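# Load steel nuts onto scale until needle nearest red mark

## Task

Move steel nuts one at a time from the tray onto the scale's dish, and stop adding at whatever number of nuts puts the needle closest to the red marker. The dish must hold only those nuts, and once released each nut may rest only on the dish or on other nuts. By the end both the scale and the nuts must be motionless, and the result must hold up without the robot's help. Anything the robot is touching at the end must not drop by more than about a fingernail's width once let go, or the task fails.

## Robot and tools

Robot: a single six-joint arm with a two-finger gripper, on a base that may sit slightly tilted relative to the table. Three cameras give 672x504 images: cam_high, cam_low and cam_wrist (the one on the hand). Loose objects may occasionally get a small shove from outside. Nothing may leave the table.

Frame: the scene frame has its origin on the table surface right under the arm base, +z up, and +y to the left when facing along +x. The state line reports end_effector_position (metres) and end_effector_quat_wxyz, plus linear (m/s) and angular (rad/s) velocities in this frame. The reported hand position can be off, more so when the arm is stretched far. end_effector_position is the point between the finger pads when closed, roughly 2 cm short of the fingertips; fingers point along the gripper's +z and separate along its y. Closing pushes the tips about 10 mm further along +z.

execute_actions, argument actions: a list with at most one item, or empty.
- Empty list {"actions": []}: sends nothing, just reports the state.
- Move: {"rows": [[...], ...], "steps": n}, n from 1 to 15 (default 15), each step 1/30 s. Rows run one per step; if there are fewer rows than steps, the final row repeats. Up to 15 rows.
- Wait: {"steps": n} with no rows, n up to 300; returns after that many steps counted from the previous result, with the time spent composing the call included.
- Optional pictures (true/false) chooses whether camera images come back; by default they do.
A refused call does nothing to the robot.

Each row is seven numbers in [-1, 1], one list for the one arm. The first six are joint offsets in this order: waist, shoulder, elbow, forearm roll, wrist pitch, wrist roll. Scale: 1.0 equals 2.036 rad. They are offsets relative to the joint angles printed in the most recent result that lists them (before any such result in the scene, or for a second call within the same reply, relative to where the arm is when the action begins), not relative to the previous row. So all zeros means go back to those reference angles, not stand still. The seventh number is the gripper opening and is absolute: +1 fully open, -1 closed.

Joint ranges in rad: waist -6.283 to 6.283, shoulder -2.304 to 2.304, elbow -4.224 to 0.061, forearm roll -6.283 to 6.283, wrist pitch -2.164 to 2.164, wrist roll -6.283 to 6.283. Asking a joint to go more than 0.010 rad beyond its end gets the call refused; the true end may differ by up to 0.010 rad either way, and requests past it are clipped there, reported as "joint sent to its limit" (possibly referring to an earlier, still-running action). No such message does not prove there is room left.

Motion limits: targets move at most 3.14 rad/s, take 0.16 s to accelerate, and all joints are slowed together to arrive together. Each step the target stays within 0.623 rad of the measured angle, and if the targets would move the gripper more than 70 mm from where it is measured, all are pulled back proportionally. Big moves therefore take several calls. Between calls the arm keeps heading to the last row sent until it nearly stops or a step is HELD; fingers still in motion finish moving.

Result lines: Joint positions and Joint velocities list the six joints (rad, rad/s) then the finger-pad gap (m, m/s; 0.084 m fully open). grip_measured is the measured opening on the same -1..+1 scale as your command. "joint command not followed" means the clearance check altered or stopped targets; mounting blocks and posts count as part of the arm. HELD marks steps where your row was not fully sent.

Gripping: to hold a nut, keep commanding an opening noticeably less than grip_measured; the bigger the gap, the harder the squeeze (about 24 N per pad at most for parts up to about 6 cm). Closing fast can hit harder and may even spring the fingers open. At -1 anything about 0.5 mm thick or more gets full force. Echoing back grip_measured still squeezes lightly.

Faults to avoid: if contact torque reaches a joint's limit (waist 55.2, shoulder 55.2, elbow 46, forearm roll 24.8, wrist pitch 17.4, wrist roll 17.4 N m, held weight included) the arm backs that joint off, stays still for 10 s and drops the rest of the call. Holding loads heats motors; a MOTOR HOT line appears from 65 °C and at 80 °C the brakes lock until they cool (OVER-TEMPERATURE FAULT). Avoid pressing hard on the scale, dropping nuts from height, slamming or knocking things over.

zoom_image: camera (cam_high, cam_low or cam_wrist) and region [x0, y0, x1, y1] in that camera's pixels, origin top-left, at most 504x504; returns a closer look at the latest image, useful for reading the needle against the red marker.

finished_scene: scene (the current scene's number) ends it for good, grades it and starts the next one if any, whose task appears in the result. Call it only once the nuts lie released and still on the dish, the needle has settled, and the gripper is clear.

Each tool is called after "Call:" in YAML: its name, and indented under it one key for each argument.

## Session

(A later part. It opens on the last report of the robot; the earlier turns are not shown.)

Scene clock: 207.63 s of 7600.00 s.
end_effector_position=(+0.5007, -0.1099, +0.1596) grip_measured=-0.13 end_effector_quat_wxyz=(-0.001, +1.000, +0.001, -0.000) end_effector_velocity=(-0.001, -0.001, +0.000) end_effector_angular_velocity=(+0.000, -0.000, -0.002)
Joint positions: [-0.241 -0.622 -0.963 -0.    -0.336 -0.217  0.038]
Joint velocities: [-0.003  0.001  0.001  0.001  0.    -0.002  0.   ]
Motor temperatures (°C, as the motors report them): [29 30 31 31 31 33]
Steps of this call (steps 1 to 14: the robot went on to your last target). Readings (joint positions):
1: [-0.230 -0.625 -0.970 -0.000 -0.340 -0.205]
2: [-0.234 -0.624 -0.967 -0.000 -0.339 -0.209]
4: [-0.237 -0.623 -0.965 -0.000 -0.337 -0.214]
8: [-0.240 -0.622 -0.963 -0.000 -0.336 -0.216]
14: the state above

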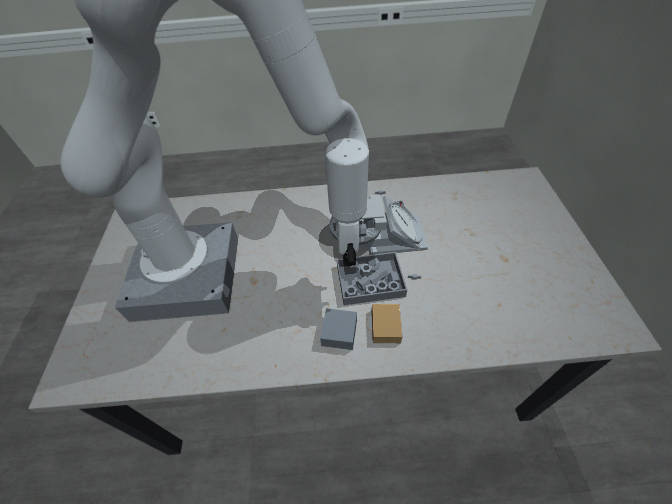

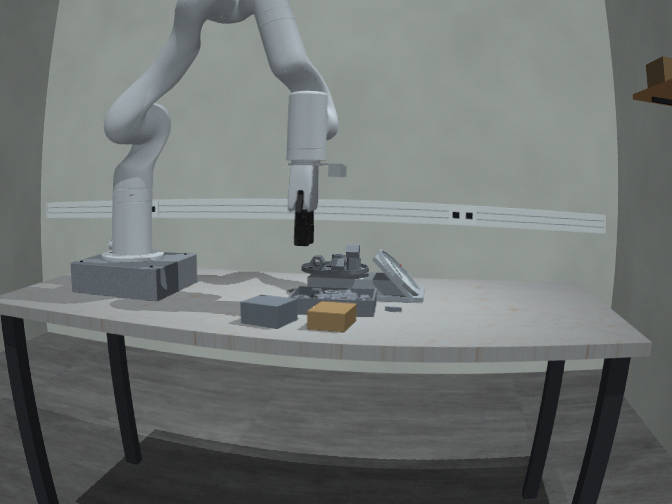

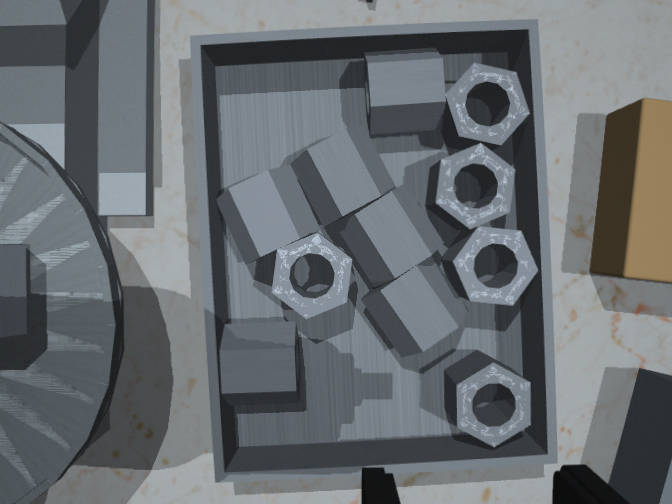

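Call:
execute_actions:
  actions:
    - {"rows":[[0.0619,-0.0864,-0.0198,0,0.066,0.822,-0.08]]}
  pictures: false

Call:
execute_actions:
  actions:
    - {"steps":22}

Call:
execute_actions:
  actions:
    - {"rows":[[0,-0.007,-0.0022,0,0.0047,0,-0.08],[0,-0.014,-0.0045,0,0.0094,0,-0.08],[0,-0.021,-0.007,0,0.014,0,-0.08],[0,-0.027,-0.009,0,0.018,0,-0.08],[0,-0.032,-0.0108,0,0.021,0,-0.08],[0,-0.036,-0.0123,0,0.0236,0,-0.08],[0,-0.04,-0.0138,0,0.026,0,-0.08],[0,-0.044,-0.0153,0,0.0286,0,-0.08]]}

Scene clock: 221.33 s of 7600.00 s.
end_effector_position=(+0.5113, -0.0500, +0.0849) grip_measured=-0.09 end_effector_quat_wxyz=(-0.001, +0.891, -0.455, -0.002) end_effector_velocity=(+0.008, +0.037, -0.045) end_effector_angular_velocity=(-0.009, -0.007, -3.026)
Joint positions: [-0.123 -0.787 -1.    -0.    -0.21   0.848  0.04 ]
Joint velocities: [ 0.073 -0.102 -0.03   0.     0.087  3.099  0.   ]
Motor temperatures (°C, as the motors report them): [29 30 31 31 31 33]
Steps of this call (steps 1 to 30: the robot went on to your last target; steps 31 to 396: nothing new was sent; steps 397 to 411: all 15 steps of this action). Readings (joint positions):
397: [-0.241 -0.622 -0.962 -0.000 -0.336 -0.216]
398: [-0.240 -0.623 -0.963 -0.000 -0.334 -0.209]
400: [-0.230 -0.638 -0.967 -0.000 -0.322 -0.155]
404: [-0.176 -0.713 -0.983 -0.000 -0.267 0.141]
411: the state above

Scene clock: 222.07 s of 7600.00 s.
end_effector_position=(+0.5117, -0.0460, +0.0800) grip_measured=-0.09 end_effector_quat_wxyz=(-0.000, +0.716, -0.698, -0.002) end_effector_velocity=(-0.000, +0.000, -0.000) end_effector_angular_velocity=(+0.000, +0.000, -0.003)
Joint positions: [-0.115 -0.798 -1.003 -0.    -0.202  1.456  0.04 ]
Joint velocities: [ 0.    -0.001 -0.     0.002  0.     0.002 -0.   ]
Motor temperatures (°C, as the motors report them): [29 30 31 31 31 33]
Steps of this call (steps 1 to 22: the robot went on to your last target). Readings (joint positions):
1: [-0.121 -0.790 -1.001 -0.000 -0.208 0.951]
2: [-0.119 -0.792 -1.002 -0.000 -0.206 1.054]
4: [-0.117 -0.794 -1.002 -0.000 -0.204 1.237]
8: [-0.116 -0.797 -1.003 -0.000 -0.202 1.415]
22: the state above

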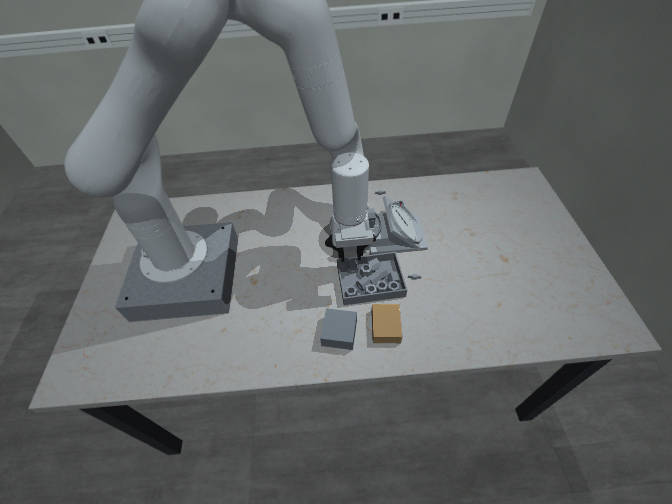

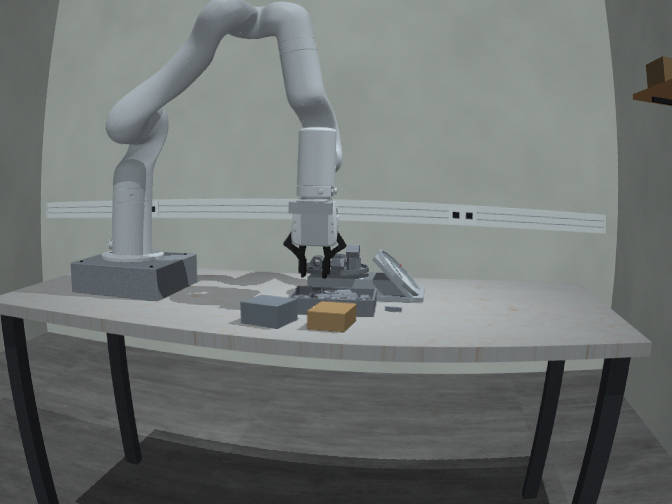

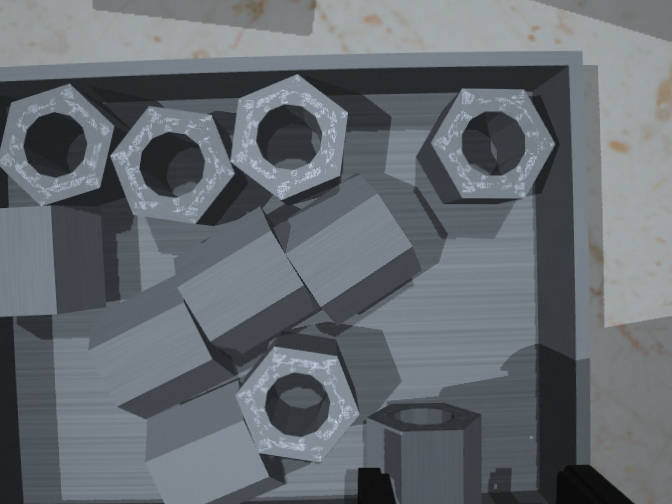

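Scene clock: 222.57 s of 7600.00 s.
end_effector_position=(+0.5118, -0.0459, +0.0417) grip_measured=-0.09 end_effector_quat_wxyz=(-0.000, +0.716, -0.698, -0.002) end_effector_velocity=(+0.002, -0.000, -0.005) end_effector_angular_velocity=(-0.000, -0.005, +0.001)
Joint positions: [-0.115 -0.886 -1.034 -0.    -0.144  1.456  0.04 ]
Joint velocities: [-0.    -0.012 -0.007 -0.     0.01  -0.001  0.   ]
Motor temperatures (°C, as the motors report them): [29 30 31 31 31 33]
Steps of this call (steps 1 to 15: all 15 steps of this action). Readings (joint positions):
1: [-0.115 -0.798 -1.003 -0.000 -0.201 1.456]
2: [-0.115 -0.801 -1.005 -0.000 -0.198 1.456]
4: [-0.115 -0.819 -1.011 -0.000 -0.186 1.456]
8: [-0.115 -0.862 -1.024 -0.000 -0.160 1.456]
15: the state above

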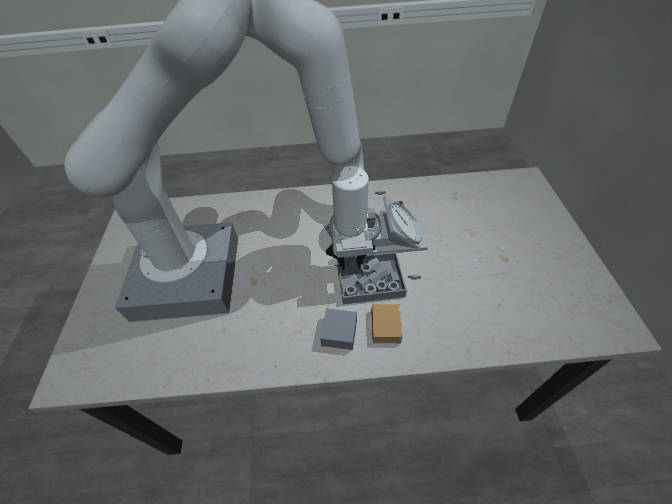

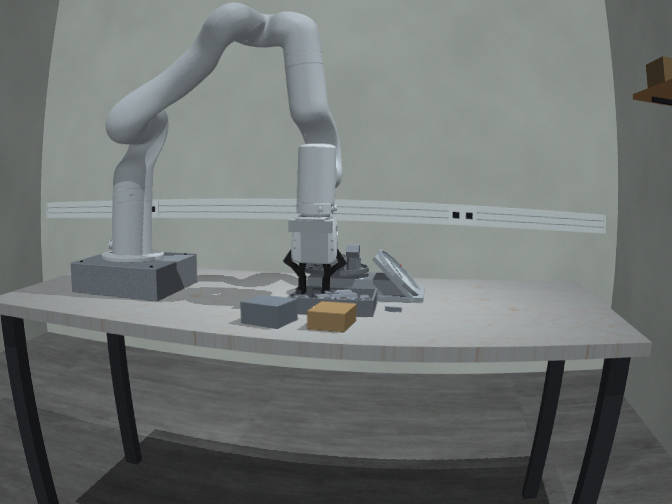

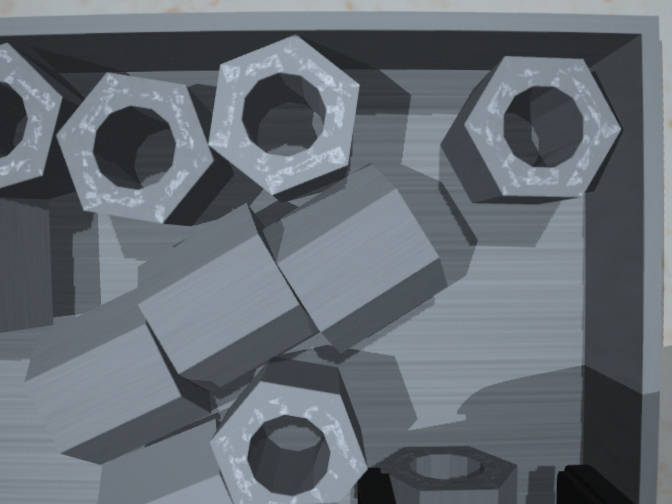

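Call:
execute_actions:
  actions:
    - {"rows":[[0,0,0,0,0,0,-0.13],[0,0,0,0,0,0,-0.18],[0,0,0,0,0,0,-0.23],[0,0,0,0,0,0,-0.28],[0,0,0,0,0,0,-0.28],[0,0,0,0,0,0,-0.28],[0,0,0,0,0,0,-0.18],[0,0,0,0,0,0,-0.08],[0,0,0,0,0,0,-0.08],[0,0,0,0,0,0,-0.08],[0,-0.003,-0.001,0,0.002,0,-0.08],[0,-0.006,-0.002,0,0.004,0,-0.08],[0,-0.009,-0.0032,0,0.0058,0,-0.08],[0,-0.012,-0.0043,0,0.0075,0,-0.08]]}
  pictures: false

Call:
execute_actions:
  actions:
    - {"steps":12}

Scene clock: 226.00 s of 7600.00 s.
end_effector_position=(+0.5113, -0.0458, +0.0349) grip_measured=-0.09 end_effector_quat_wxyz=(-0.000, +0.716, -0.698, -0.002) end_effector_velocity=(-0.003, +0.000, -0.061) end_effector_angular_velocity=(-0.000, +0.000, +0.001)
Joint positions: [-0.115 -0.901 -1.039 -0.    -0.135  1.456  0.04 ]
Joint velocities: [ 0.    -0.139 -0.049 -0.001  0.09  -0.001 -0.002]
Motor temperatures (°C, as the motors report them): [29 30 31 31 31 33]
Steps of this call (steps 1 to 15: the robot went on to your last target; steps 16 to 88: nothing new was sent; steps 89 to 103: all 15 steps of this action). Readings (joint positions):
89: [-0.115 -0.887 -1.034 -0.000 -0.143 1.456]
90: [-0.115 -0.887 -1.034 -0.000 -0.144 1.456]
92: [-0.115 -0.886 -1.034 -0.000 -0.144 1.456]
96: [-0.115 -0.886 -1.033 -0.000 -0.145 1.456]
103: the state above

Scene clock: 226.40 s of 7600.00 s.
end_effector_position=(+0.5113, -0.0458, +0.0310) grip_measured=-0.09 end_effector_quat_wxyz=(-0.000, +0.716, -0.698, -0.002) end_effector_velocity=(+0.000, -0.000, -0.001) end_effector_angular_velocity=(-0.000, -0.001, -0.002)
Joint positions: [-0.115 -0.91  -1.042 -0.    -0.129  1.456  0.04 ]
Joint velocities: [-0.    -0.001 -0.     0.     0.002  0.002  0.   ]
Motor temperatures (°C, as the motors report them): [29 30 31 31 31 33]
Steps of this call (steps 1 to 12: the robot went on to your last target). Readings (joint positions):
1: [-0.115 -0.905 -1.040 -0.000 -0.132 1.456]
2: [-0.115 -0.907 -1.041 -0.000 -0.131 1.456]
4: [-0.115 -0.909 -1.042 -0.000 -0.130 1.456]
8: [-0.115 -0.910 -1.042 -0.000 -0.129 1.456]
12: the state above

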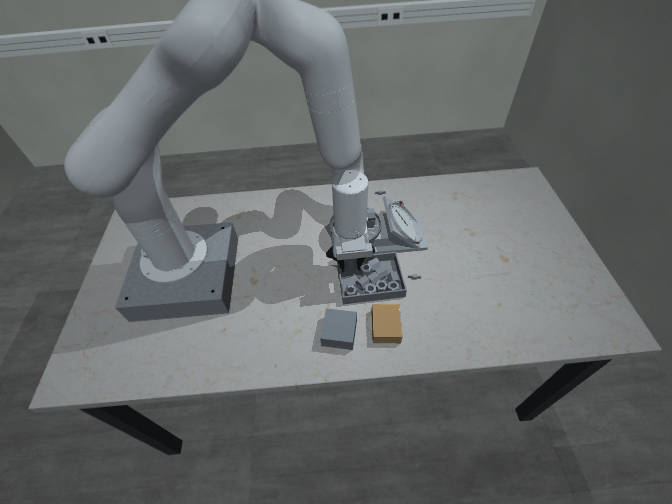

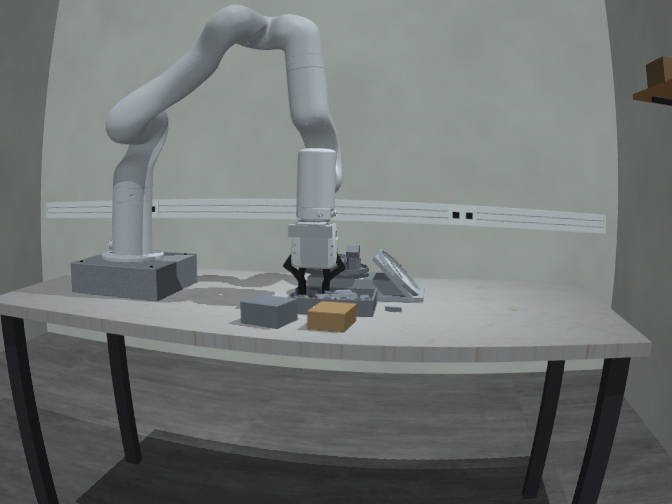

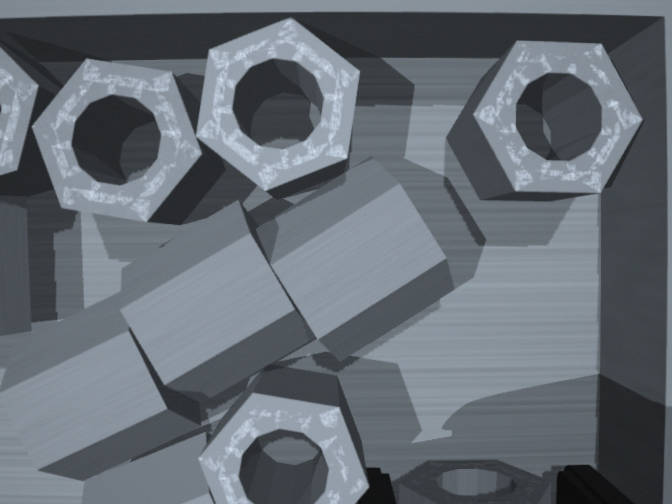

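Call:
execute_actions:
  actions:
    - {"rows":[[0,0,0,0,0,0,-0.13],[0,0,0,0,0,0,-0.18],[0,0,0,0,0,0,-0.23],[0,0,0,0,0,0,-0.3],[0,0,0,0,0,0,-0.4],[0,0,0,0,0,0,-0.5],[0,0,0,0,0,0,-0.6],[0,0,0,0,0,0,-0.65]],"steps":14}
  pictures: false

Call:
execute_actions:
  actions:
    - {"rows":[[0,0.005,0.002,0,-0.003,0,-0.65],[0,0.012,0.004,0,-0.008,0,-0.65],[0,0.025,0.009,0,-0.016,0,-0.65],[0,0.04,0.014,0,-0.026,0,-0.65],[0,0.055,0.019,0,-0.036,0,-0.65],[0,0.07,0.023,0,-0.047,0,-0.65],[0,0.085,0.026,0,-0.059,0,-0.65],[0,0.1,0.029,0,-0.071,0,-0.65],[0,0.115,0.032,0,-0.083,0,-0.65],[0,0.13,0.034,0,-0.096,0,-0.65],[0,0.145,0.036,0,-0.109,0,-0.65],[0,0.155,0.037,0,-0.1176,0,-0.65]]}
  pictures: false

Call:
execute_actions:
  actions:
    - {"steps":12}
  pictures: false

Call:
execute_actions:
  actions:
    - {"rows":[[0.154,-0.0164,-0.0286,0,-0.0122,-0.6056,-0.65]]}
  pictures: false

Call:
execute_actions:
  actions:
    - {"steps":18}

Scene clock: 236.00 s of 7600.00 s.
end_effector_position=(+0.5113, -0.0458, +0.0310) grip_measured=-0.25 end_effector_quat_wxyz=(-0.000, +0.716, -0.698, -0.002) end_effector_velocity=(+0.000, +0.000, -0.000) end_effector_angular_velocity=(-0.000, -0.001, +0.000)
Joint positions: [-0.115 -0.91  -1.042 -0.    -0.129  1.456  0.033]
Joint velocities: [ 0.    -0.     0.    -0.001  0.001  0.     0.   ]
Motor temperatures (°C, as the motors report them): [29 30 31 31 31 33]
Steps of this call (steps 1 to 15: the robot went on to your last target; steps 16 to 274: nothing new was sent; steps 275 to 288: all 14 steps of this action). Readings (joint positions):
275: [-0.115 -0.910 -1.042 -0.000 -0.129 1.456]
276: [-0.115 -0.910 -1.042 -0.000 -0.129 1.456]
278: [-0.115 -0.910 -1.042 -0.000 -0.129 1.456]
282: [-0.115 -0.910 -1.042 -0.000 -0.129 1.456]
288: the state above

Scene clock: 236.50 s of 7600.00 s.
end_effector_position=(+0.5152, -0.0466, +0.1652) grip_measured=-0.25 end_effector_quat_wxyz=(-0.002, +0.716, -0.698, +0.000) end_effector_velocity=(-0.003, +0.000, +0.158) end_effector_angular_velocity=(-0.001, -0.009, +0.000)
Joint positions: [-0.115 -0.617 -0.973 -0.    -0.347  1.456  0.033]
Joint velocities: [ 0.     0.333  0.045  0.001 -0.279 -0.001 -0.   ]
Motor temperatures (°C, as the motors report them): [29 30 31 31 31 33]
Steps of this call (steps 1 to 15: all 15 steps of this action). Readings (joint positions):
1: [-0.115 -0.910 -1.042 -0.000 -0.129 1.456]
2: [-0.115 -0.907 -1.041 -0.000 -0.131 1.456]
4: [-0.115 -0.889 -1.034 -0.000 -0.143 1.456]
8: [-0.115 -0.800 -1.006 -0.000 -0.203 1.456]
15: the state above

Scene clock: 236.90 s of 7600.00 s.
end_effector_position=(+0.5125, -0.0464, +0.1746) grip_measured=-0.25 end_effector_quat_wxyz=(-0.000, +0.716, -0.698, -0.002) end_effector_velocity=(+0.002, +0.001, +0.003) end_effector_angular_velocity=(-0.000, -0.005, -0.000)
Joint positions: [-0.115 -0.595 -0.967 -0.    -0.368  1.456  0.033]
Joint velocities: [ 0.001  0.006 -0.001  0.    -0.002  0.001  0.   ]
Motor temperatures (°C, as the motors report them): [29 30 31 31 31 33]
Steps of this call (steps 1 to 12: the robot went on to your last target). Readings (joint positions):
1: [-0.115 -0.608 -0.971 -0.000 -0.354 1.456]
2: [-0.115 -0.604 -0.969 -0.000 -0.359 1.456]
4: [-0.115 -0.599 -0.967 -0.000 -0.365 1.456]
8: [-0.115 -0.596 -0.967 -0.000 -0.368 1.456]
12: the state above

Scene clock: 237.40 s of 7600.00 s.
end_effector_position=(+0.5221, +0.0977, +0.1750) grip_measured=-0.25 end_effector_quat_wxyz=(-0.002, +0.984, -0.179, -0.001) end_effector_velocity=(-0.015, +0.195, +0.000) end_effector_angular_velocity=(+0.008, -0.011, +3.142)
Joint positions: [ 0.16  -0.624 -1.018 -0.    -0.39   0.546  0.033]
Joint velocities: [ 0.366 -0.039 -0.068 -0.001 -0.029 -2.775 -0.   ]
Motor temperatures (°C, as the motors report them): [29 30 31 31 31 33]
Steps of this call (steps 1 to 15: all 15 steps of this action). Readings (joint positions):
1: [-0.115 -0.595 -0.967 -0.000 -0.368 1.455]
2: [-0.112 -0.595 -0.967 -0.000 -0.369 1.448]
4: [-0.086 -0.598 -0.972 -0.000 -0.371 1.393]
8: [0.018 -0.609 -0.992 -0.000 -0.379 1.162]
15: the state above

Scene clock: 238.00 s of 7600.00 s.
end_effector_position=(+0.5203, +0.1179, +0.1751) grip_measured=-0.25 end_effector_quat_wxyz=(-0.002, +1.000, +0.000, -0.001) end_effector_velocity=(-0.000, +0.001, -0.000) end_effector_angular_velocity=(+0.000, -0.000, +0.005)
Joint positions: [ 0.198 -0.628 -1.025 -0.    -0.393  0.224  0.033]
Joint velocities: [ 0.001 -0.001 -0.     0.     0.001 -0.004 -0.   ]
Motor temperatures (°C, as the motors report them): [29 30 31 31 31 33]
Steps of this call (steps 1 to 18: the robot went on to your last target). Readings (joint positions):
1: [0.171 -0.625 -1.020 -0.000 -0.391 0.459]
2: [0.180 -0.626 -1.021 -0.000 -0.392 0.386]
4: [0.191 -0.628 -1.023 -0.000 -0.392 0.292]
8: [0.196 -0.628 -1.025 -0.000 -0.393 0.236]
18: the state above

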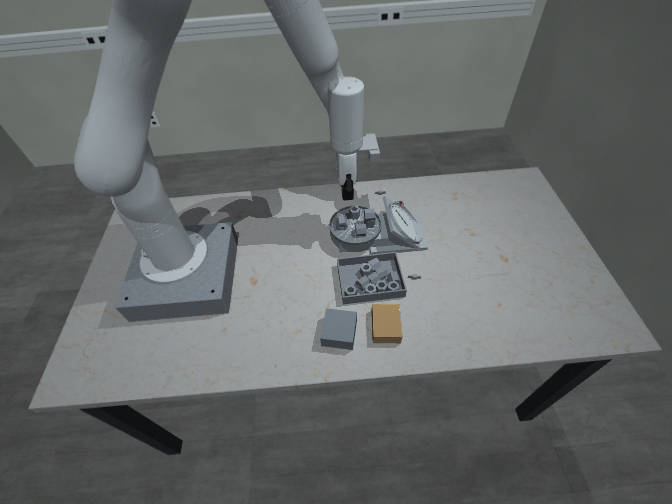

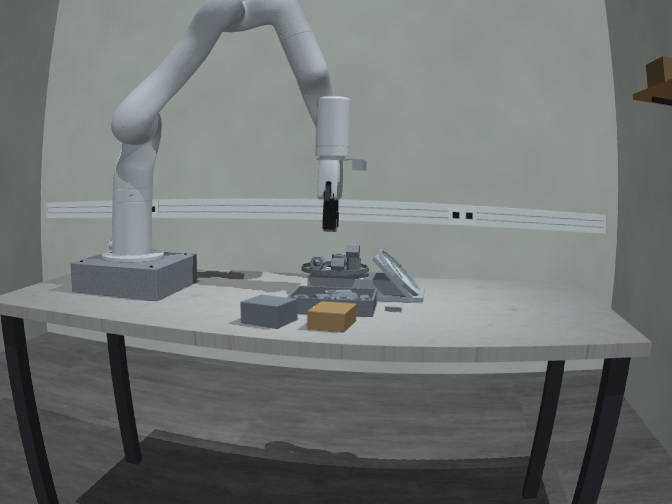

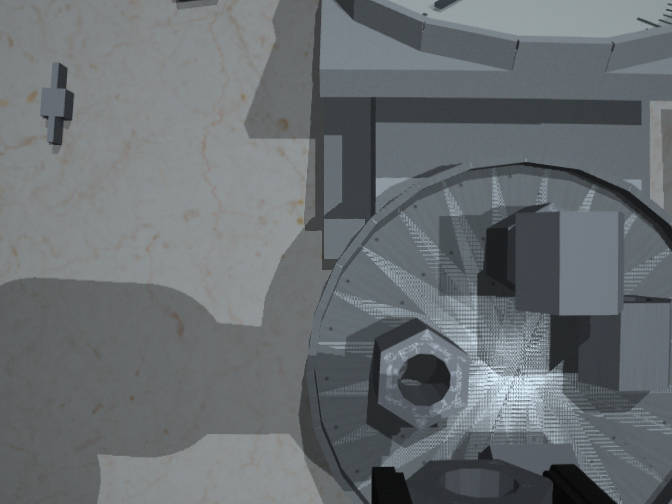

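Call:
execute_actions:
  actions:
    - {"rows":[[-0.002,-0.0312,-0.0318,0,-0.0006,-0.003,-0.65]]}
  pictures: false

Call:
execute_actions:
  actions:
    - {"rows":[[0,-0.006,-0.001,0,0.005,0,-0.65],[0,-0.012,-0.002,0,0.01,0,-0.65],[0,-0.018,-0.003,0,0.015,0,-0.65],[0,-0.024,-0.004,0,0.02,0,-0.65],[0,-0.03,-0.0047,0,0.0255,0,-0.65],[0,-0.035,-0.0053,0,0.0297,0,-0.65],[0,-0.038,-0.006,0,0.032,0,-0.65],[0,-0.0403,-0.0063,0,0.0339,0,-0.65]]}
  pictures: false

Call:
execute_actions:
  actions:
    - {"steps":10}

Scene clock: 242.53 s of 7600.00 s.
end_effector_position=(+0.5401, +0.1202, +0.1603) grip_measured=-0.25 end_effector_quat_wxyz=(-0.002, +1.000, +0.001, -0.001) end_effector_velocity=(+0.001, +0.000, -0.001) end_effector_angular_velocity=(-0.000, +0.001, -0.000)
Joint positions: [ 0.194 -0.691 -1.089 -0.    -0.394  0.217  0.033]
Joint velocities: [-0.    -0.003 -0.003  0.    -0.001 -0.     0.   ]
Motor temperatures (°C, as the motors report them): [29 30 31 31 31 33]
Steps of this call (steps 1 to 15: the robot went on to your last target; steps 16 to 121: nothing new was sent; steps 122 to 136: all 15 steps of this action). Readings (joint positions):
122: [0.198 -0.629 -1.026 -0.000 -0.393 0.223]
123: [0.198 -0.635 -1.032 -0.000 -0.394 0.222]
125: [0.196 -0.666 -1.064 -0.000 -0.394 0.220]
129: [0.194 -0.688 -1.085 -0.000 -0.394 0.218]
136: the state above

Scene clock: 243.03 s of 7600.00 s.
end_effector_position=(+0.5399, +0.1203, +0.1195) grip_measured=-0.25 end_effector_quat_wxyz=(-0.002, +1.000, +0.001, -0.001) end_effector_velocity=(+0.002, +0.000, -0.004) end_effector_angular_velocity=(+0.002, -0.007, +0.003)
Joint positions: [ 0.194 -0.772 -1.102 -0.    -0.326  0.217  0.033]
Joint velocities: [-0.    -0.01  -0.004  0.     0.013 -0.003 -0.   ]
Motor temperatures (°C, as the motors report them): [29 30 31 31 31 33]
Steps of this call (steps 1 to 15: all 15 steps of this action). Readings (joint positions):
1: [0.194 -0.692 -1.090 -0.000 -0.394 0.217]
2: [0.194 -0.695 -1.091 -0.000 -0.391 0.217]
4: [0.194 -0.710 -1.093 -0.000 -0.378 0.217]
8: [0.194 -0.753 -1.098 -0.000 -0.343 0.217]
15: the state above

Scene clock: 243.37 s of 7600.00 s.
end_effector_position=(+0.5398, +0.1203, +0.1188) grip_measured=-0.25 end_effector_quat_wxyz=(-0.002, +1.000, +0.001, -0.001) end_effector_velocity=(-0.001, +0.000, -0.001) end_effector_angular_velocity=(-0.000, +0.002, -0.001)
Joint positions: [ 0.194 -0.773 -1.102 -0.    -0.325  0.217  0.033]
Joint velocities: [ 0.    -0.001  0.     0.001 -0.001  0.     0.   ]
Motor temperatures (°C, as the motors report them): [29 30 31 31 31 33]
Steps of this call (steps 1 to 10: the robot went on to your last target). Readings (joint positions):
1: [0.194 -0.772 -1.102 -0.000 -0.326 0.217]
2: [0.194 -0.773 -1.102 -0.000 -0.326 0.217]
4: [0.194 -0.773 -1.102 -0.000 -0.326 0.217]
8: [0.194 -0.773 -1.102 -0.000 -0.325 0.217]
10: the state above

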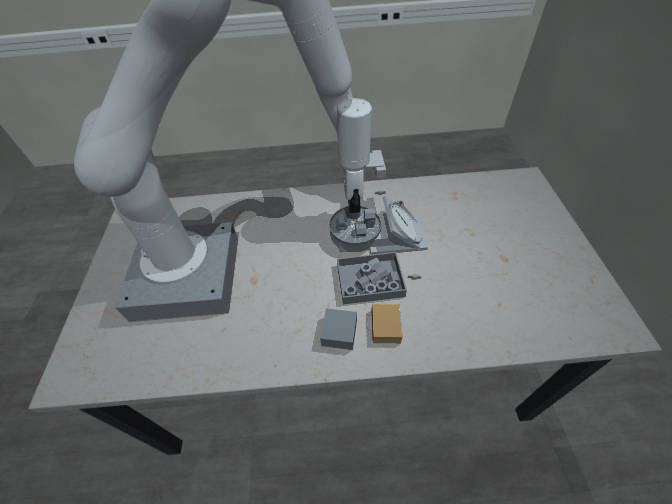

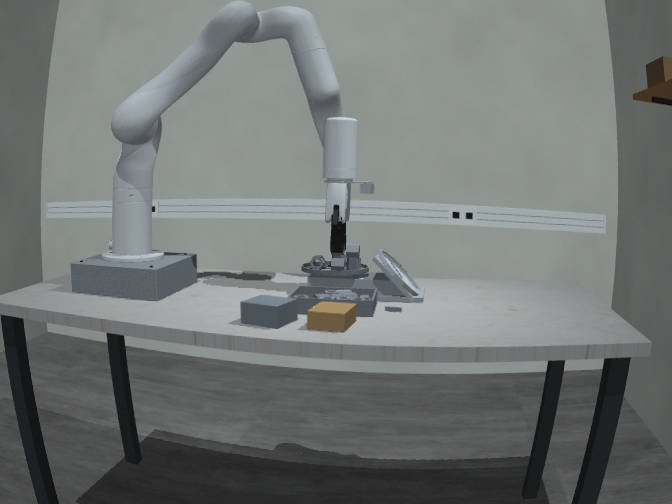

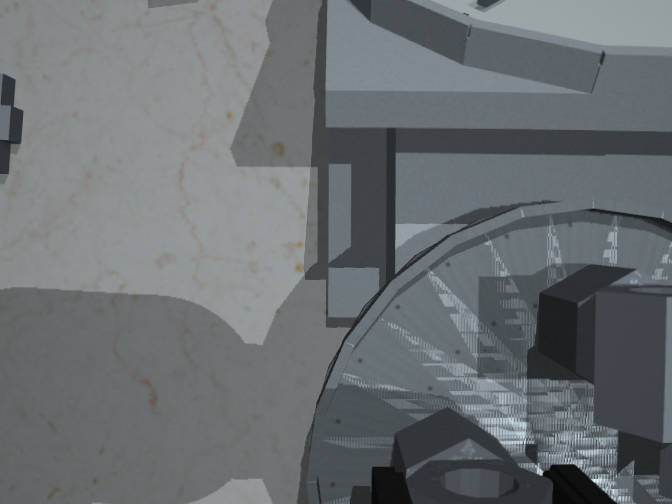

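Call:
execute_actions:
  actions:
    - {"rows":[[0,-0.0016,-0.0002,0,0.0013,0,-0.65],[0,-0.0016,-0.0002,0,0.0013,0,-0.65],[0,-0.0016,-0.0002,0,0.0013,0,-0.65],[0,-0.0016,-0.0002,0,0.0013,0,-0.65],[0,-0.0016,-0.0002,0,0.0013,0,-0.65],[0,-0.0016,-0.0002,0,0.0013,0,-0.55],[0,-0.0016,-0.0002,0,0.0013,0,-0.45],[0,-0.0016,-0.0002,0,0.0013,0,-0.35],[0,-0.0016,-0.0002,0,0.0013,0,-0.28],[0,-0.0016,-0.0002,0,0.0013,0,-0.23],[0,-0.0016,-0.0002,0,0.0013,0,-0.19],[0,-0.0016,-0.0002,0,0.0013,0,-0.15],[0,-0.0016,-0.0002,0,0.0013,0,-0.08]]}
  pictures: false

Call:
execute_actions:
  actions:
    - {"rows":[[0,0,0,0,0,0,-0.08],[0,0.008,0.0012,0,-0.0068,0,-0.08],[0,0.02,0.003,0,-0.017,0,-0.08],[0,0.035,0.005,0,-0.03,0,-0.08],[0,0.05,0.007,0,-0.043,0,-0.08]]}
  pictures: false

Call:
execute_actions:
  actions:
    - {"rows":[[-0.043,-0.028,-0.048,0,-0.02,-0.043,-0.08]]}
  pictures: false

Call:
execute_actions:
  actions:
    - {"steps":30}

Scene clock: 251.47 s of 7600.00 s.
end_effector_position=(+0.5395, +0.1202, +0.1170) grip_measured=-0.09 end_effector_quat_wxyz=(-0.002, +1.000, +0.001, -0.001) end_effector_velocity=(+0.001, +0.000, +0.000) end_effector_angular_velocity=(+0.000, -0.001, -0.000)
Joint positions: [ 0.194 -0.777 -1.102 -0.    -0.323  0.217  0.04 ]
Joint velocities: [-0.     0.    -0.001  0.     0.    -0.     0.   ]
Motor temperatures (°C, as the motors report them): [29 30 31 31 31 33]
Steps of this call (steps 1 to 15: the robot went on to your last target; steps 16 to 228: nothing new was sent; steps 229 to 243: all 15 steps of this action). Readings (joint positions):
229: [0.194 -0.774 -1.102 -0.000 -0.325 0.217]
230: [0.194 -0.774 -1.102 -0.000 -0.324 0.217]
232: [0.194 -0.776 -1.103 -0.000 -0.323 0.217]
236: [0.194 -0.776 -1.103 -0.000 -0.323 0.217]
243: the state above

Scene clock: 251.97 s of 7600.00 s.
end_effector_position=(+0.5399, +0.1201, +0.1682) grip_measured=-0.09 end_effector_quat_wxyz=(-0.002, +1.000, +0.001, -0.002) end_effector_velocity=(-0.001, +0.000, +0.006) end_effector_angular_velocity=(-0.000, +0.001, +0.000)
Joint positions: [ 0.194 -0.676 -1.088 -0.    -0.409  0.217  0.04 ]
Joint velocities: [ 0.     0.012  0.002  0.    -0.011 -0.     0.   ]
Motor temperatures (°C, as the motors report them): [29 30 31 31 31 33]
Steps of this call (steps 1 to 15: all 15 steps of this action). Readings (joint positions):
1: [0.194 -0.777 -1.103 -0.000 -0.323 0.217]
2: [0.194 -0.776 -1.102 -0.000 -0.323 0.217]
4: [0.194 -0.763 -1.099 -0.000 -0.336 0.217]
8: [0.194 -0.693 -1.093 -0.000 -0.392 0.217]
15: the state above

Scene clock: 252.47 s of 7600.00 s.
end_effector_position=(+0.5779, +0.0768, +0.1663) grip_measured=-0.09 end_effector_quat_wxyz=(-0.002, +1.000, +0.001, -0.002) end_effector_velocity=(+0.002, -0.003, -0.000) end_effector_angular_velocity=(+0.000, +0.002, -0.003)
Joint positions: [ 0.107 -0.733 -1.185 -0.    -0.45   0.13   0.04 ]
Joint velocities: [-0.005 -0.003 -0.006  0.001 -0.004 -0.003 -0.   ]
Motor temperatures (°C, as the motors report them): [29 30 31 31 31 33]
Steps of this call (steps 1 to 15: all 15 steps of this action). Readings (joint positions):
1: [0.194 -0.676 -1.089 -0.000 -0.410 0.217]
2: [0.189 -0.680 -1.095 -0.000 -0.414 0.210]
4: [0.152 -0.704 -1.136 -0.000 -0.430 0.174]
8: [0.112 -0.729 -1.178 -0.000 -0.446 0.137]
15: the state above

Scene clock: 253.47 s of 7600.00 s.
end_effector_position=(+0.5782, +0.0764, +0.1663) grip_measured=-0.09 end_effector_quat_wxyz=(-0.002, +1.000, +0.001, -0.002) end_effector_velocity=(+0.000, -0.000, +0.000) end_effector_angular_velocity=(-0.001, -0.001, +0.003)
Joint positions: [ 0.107 -0.733 -1.186 -0.    -0.45   0.13   0.04 ]
Joint velocities: [-0.     0.     0.    -0.002  0.    -0.001 -0.   ]
Motor temperatures (°C, as the motors report them): [29 30 31 31 31 33]
Steps of this call (steps 1 to 15: the robot went on to your last target; steps 16 to 30: nothing new was sent). Readings (joint positions):
1: [0.107 -0.733 -1.185 -0.000 -0.450 0.130]
2: [0.107 -0.733 -1.185 -0.000 -0.450 0.130]
4: [0.107 -0.733 -1.186 -0.000 -0.450 0.130]
8: [0.107 -0.733 -1.186 -0.000 -0.450 0.130]
30: the state above
The arm was judged still, so your last target was given up. Only a new action makes it travel on or press farther. Fingers that are still opening or closing keep moving.

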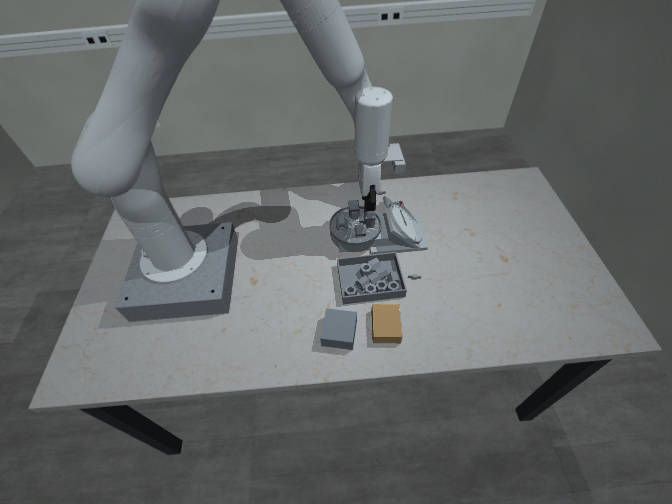

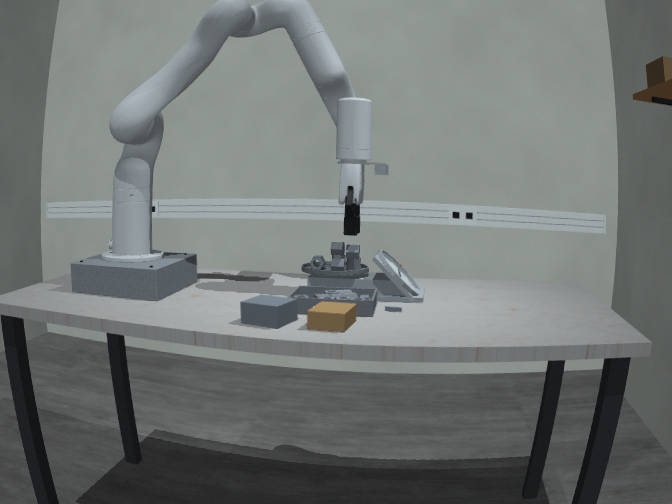

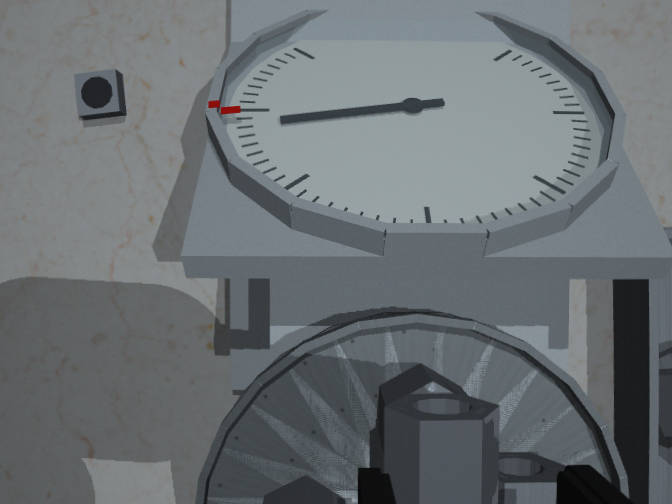

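Call:
finished_scene:
  scene: 2

The scene is finished: the task was done.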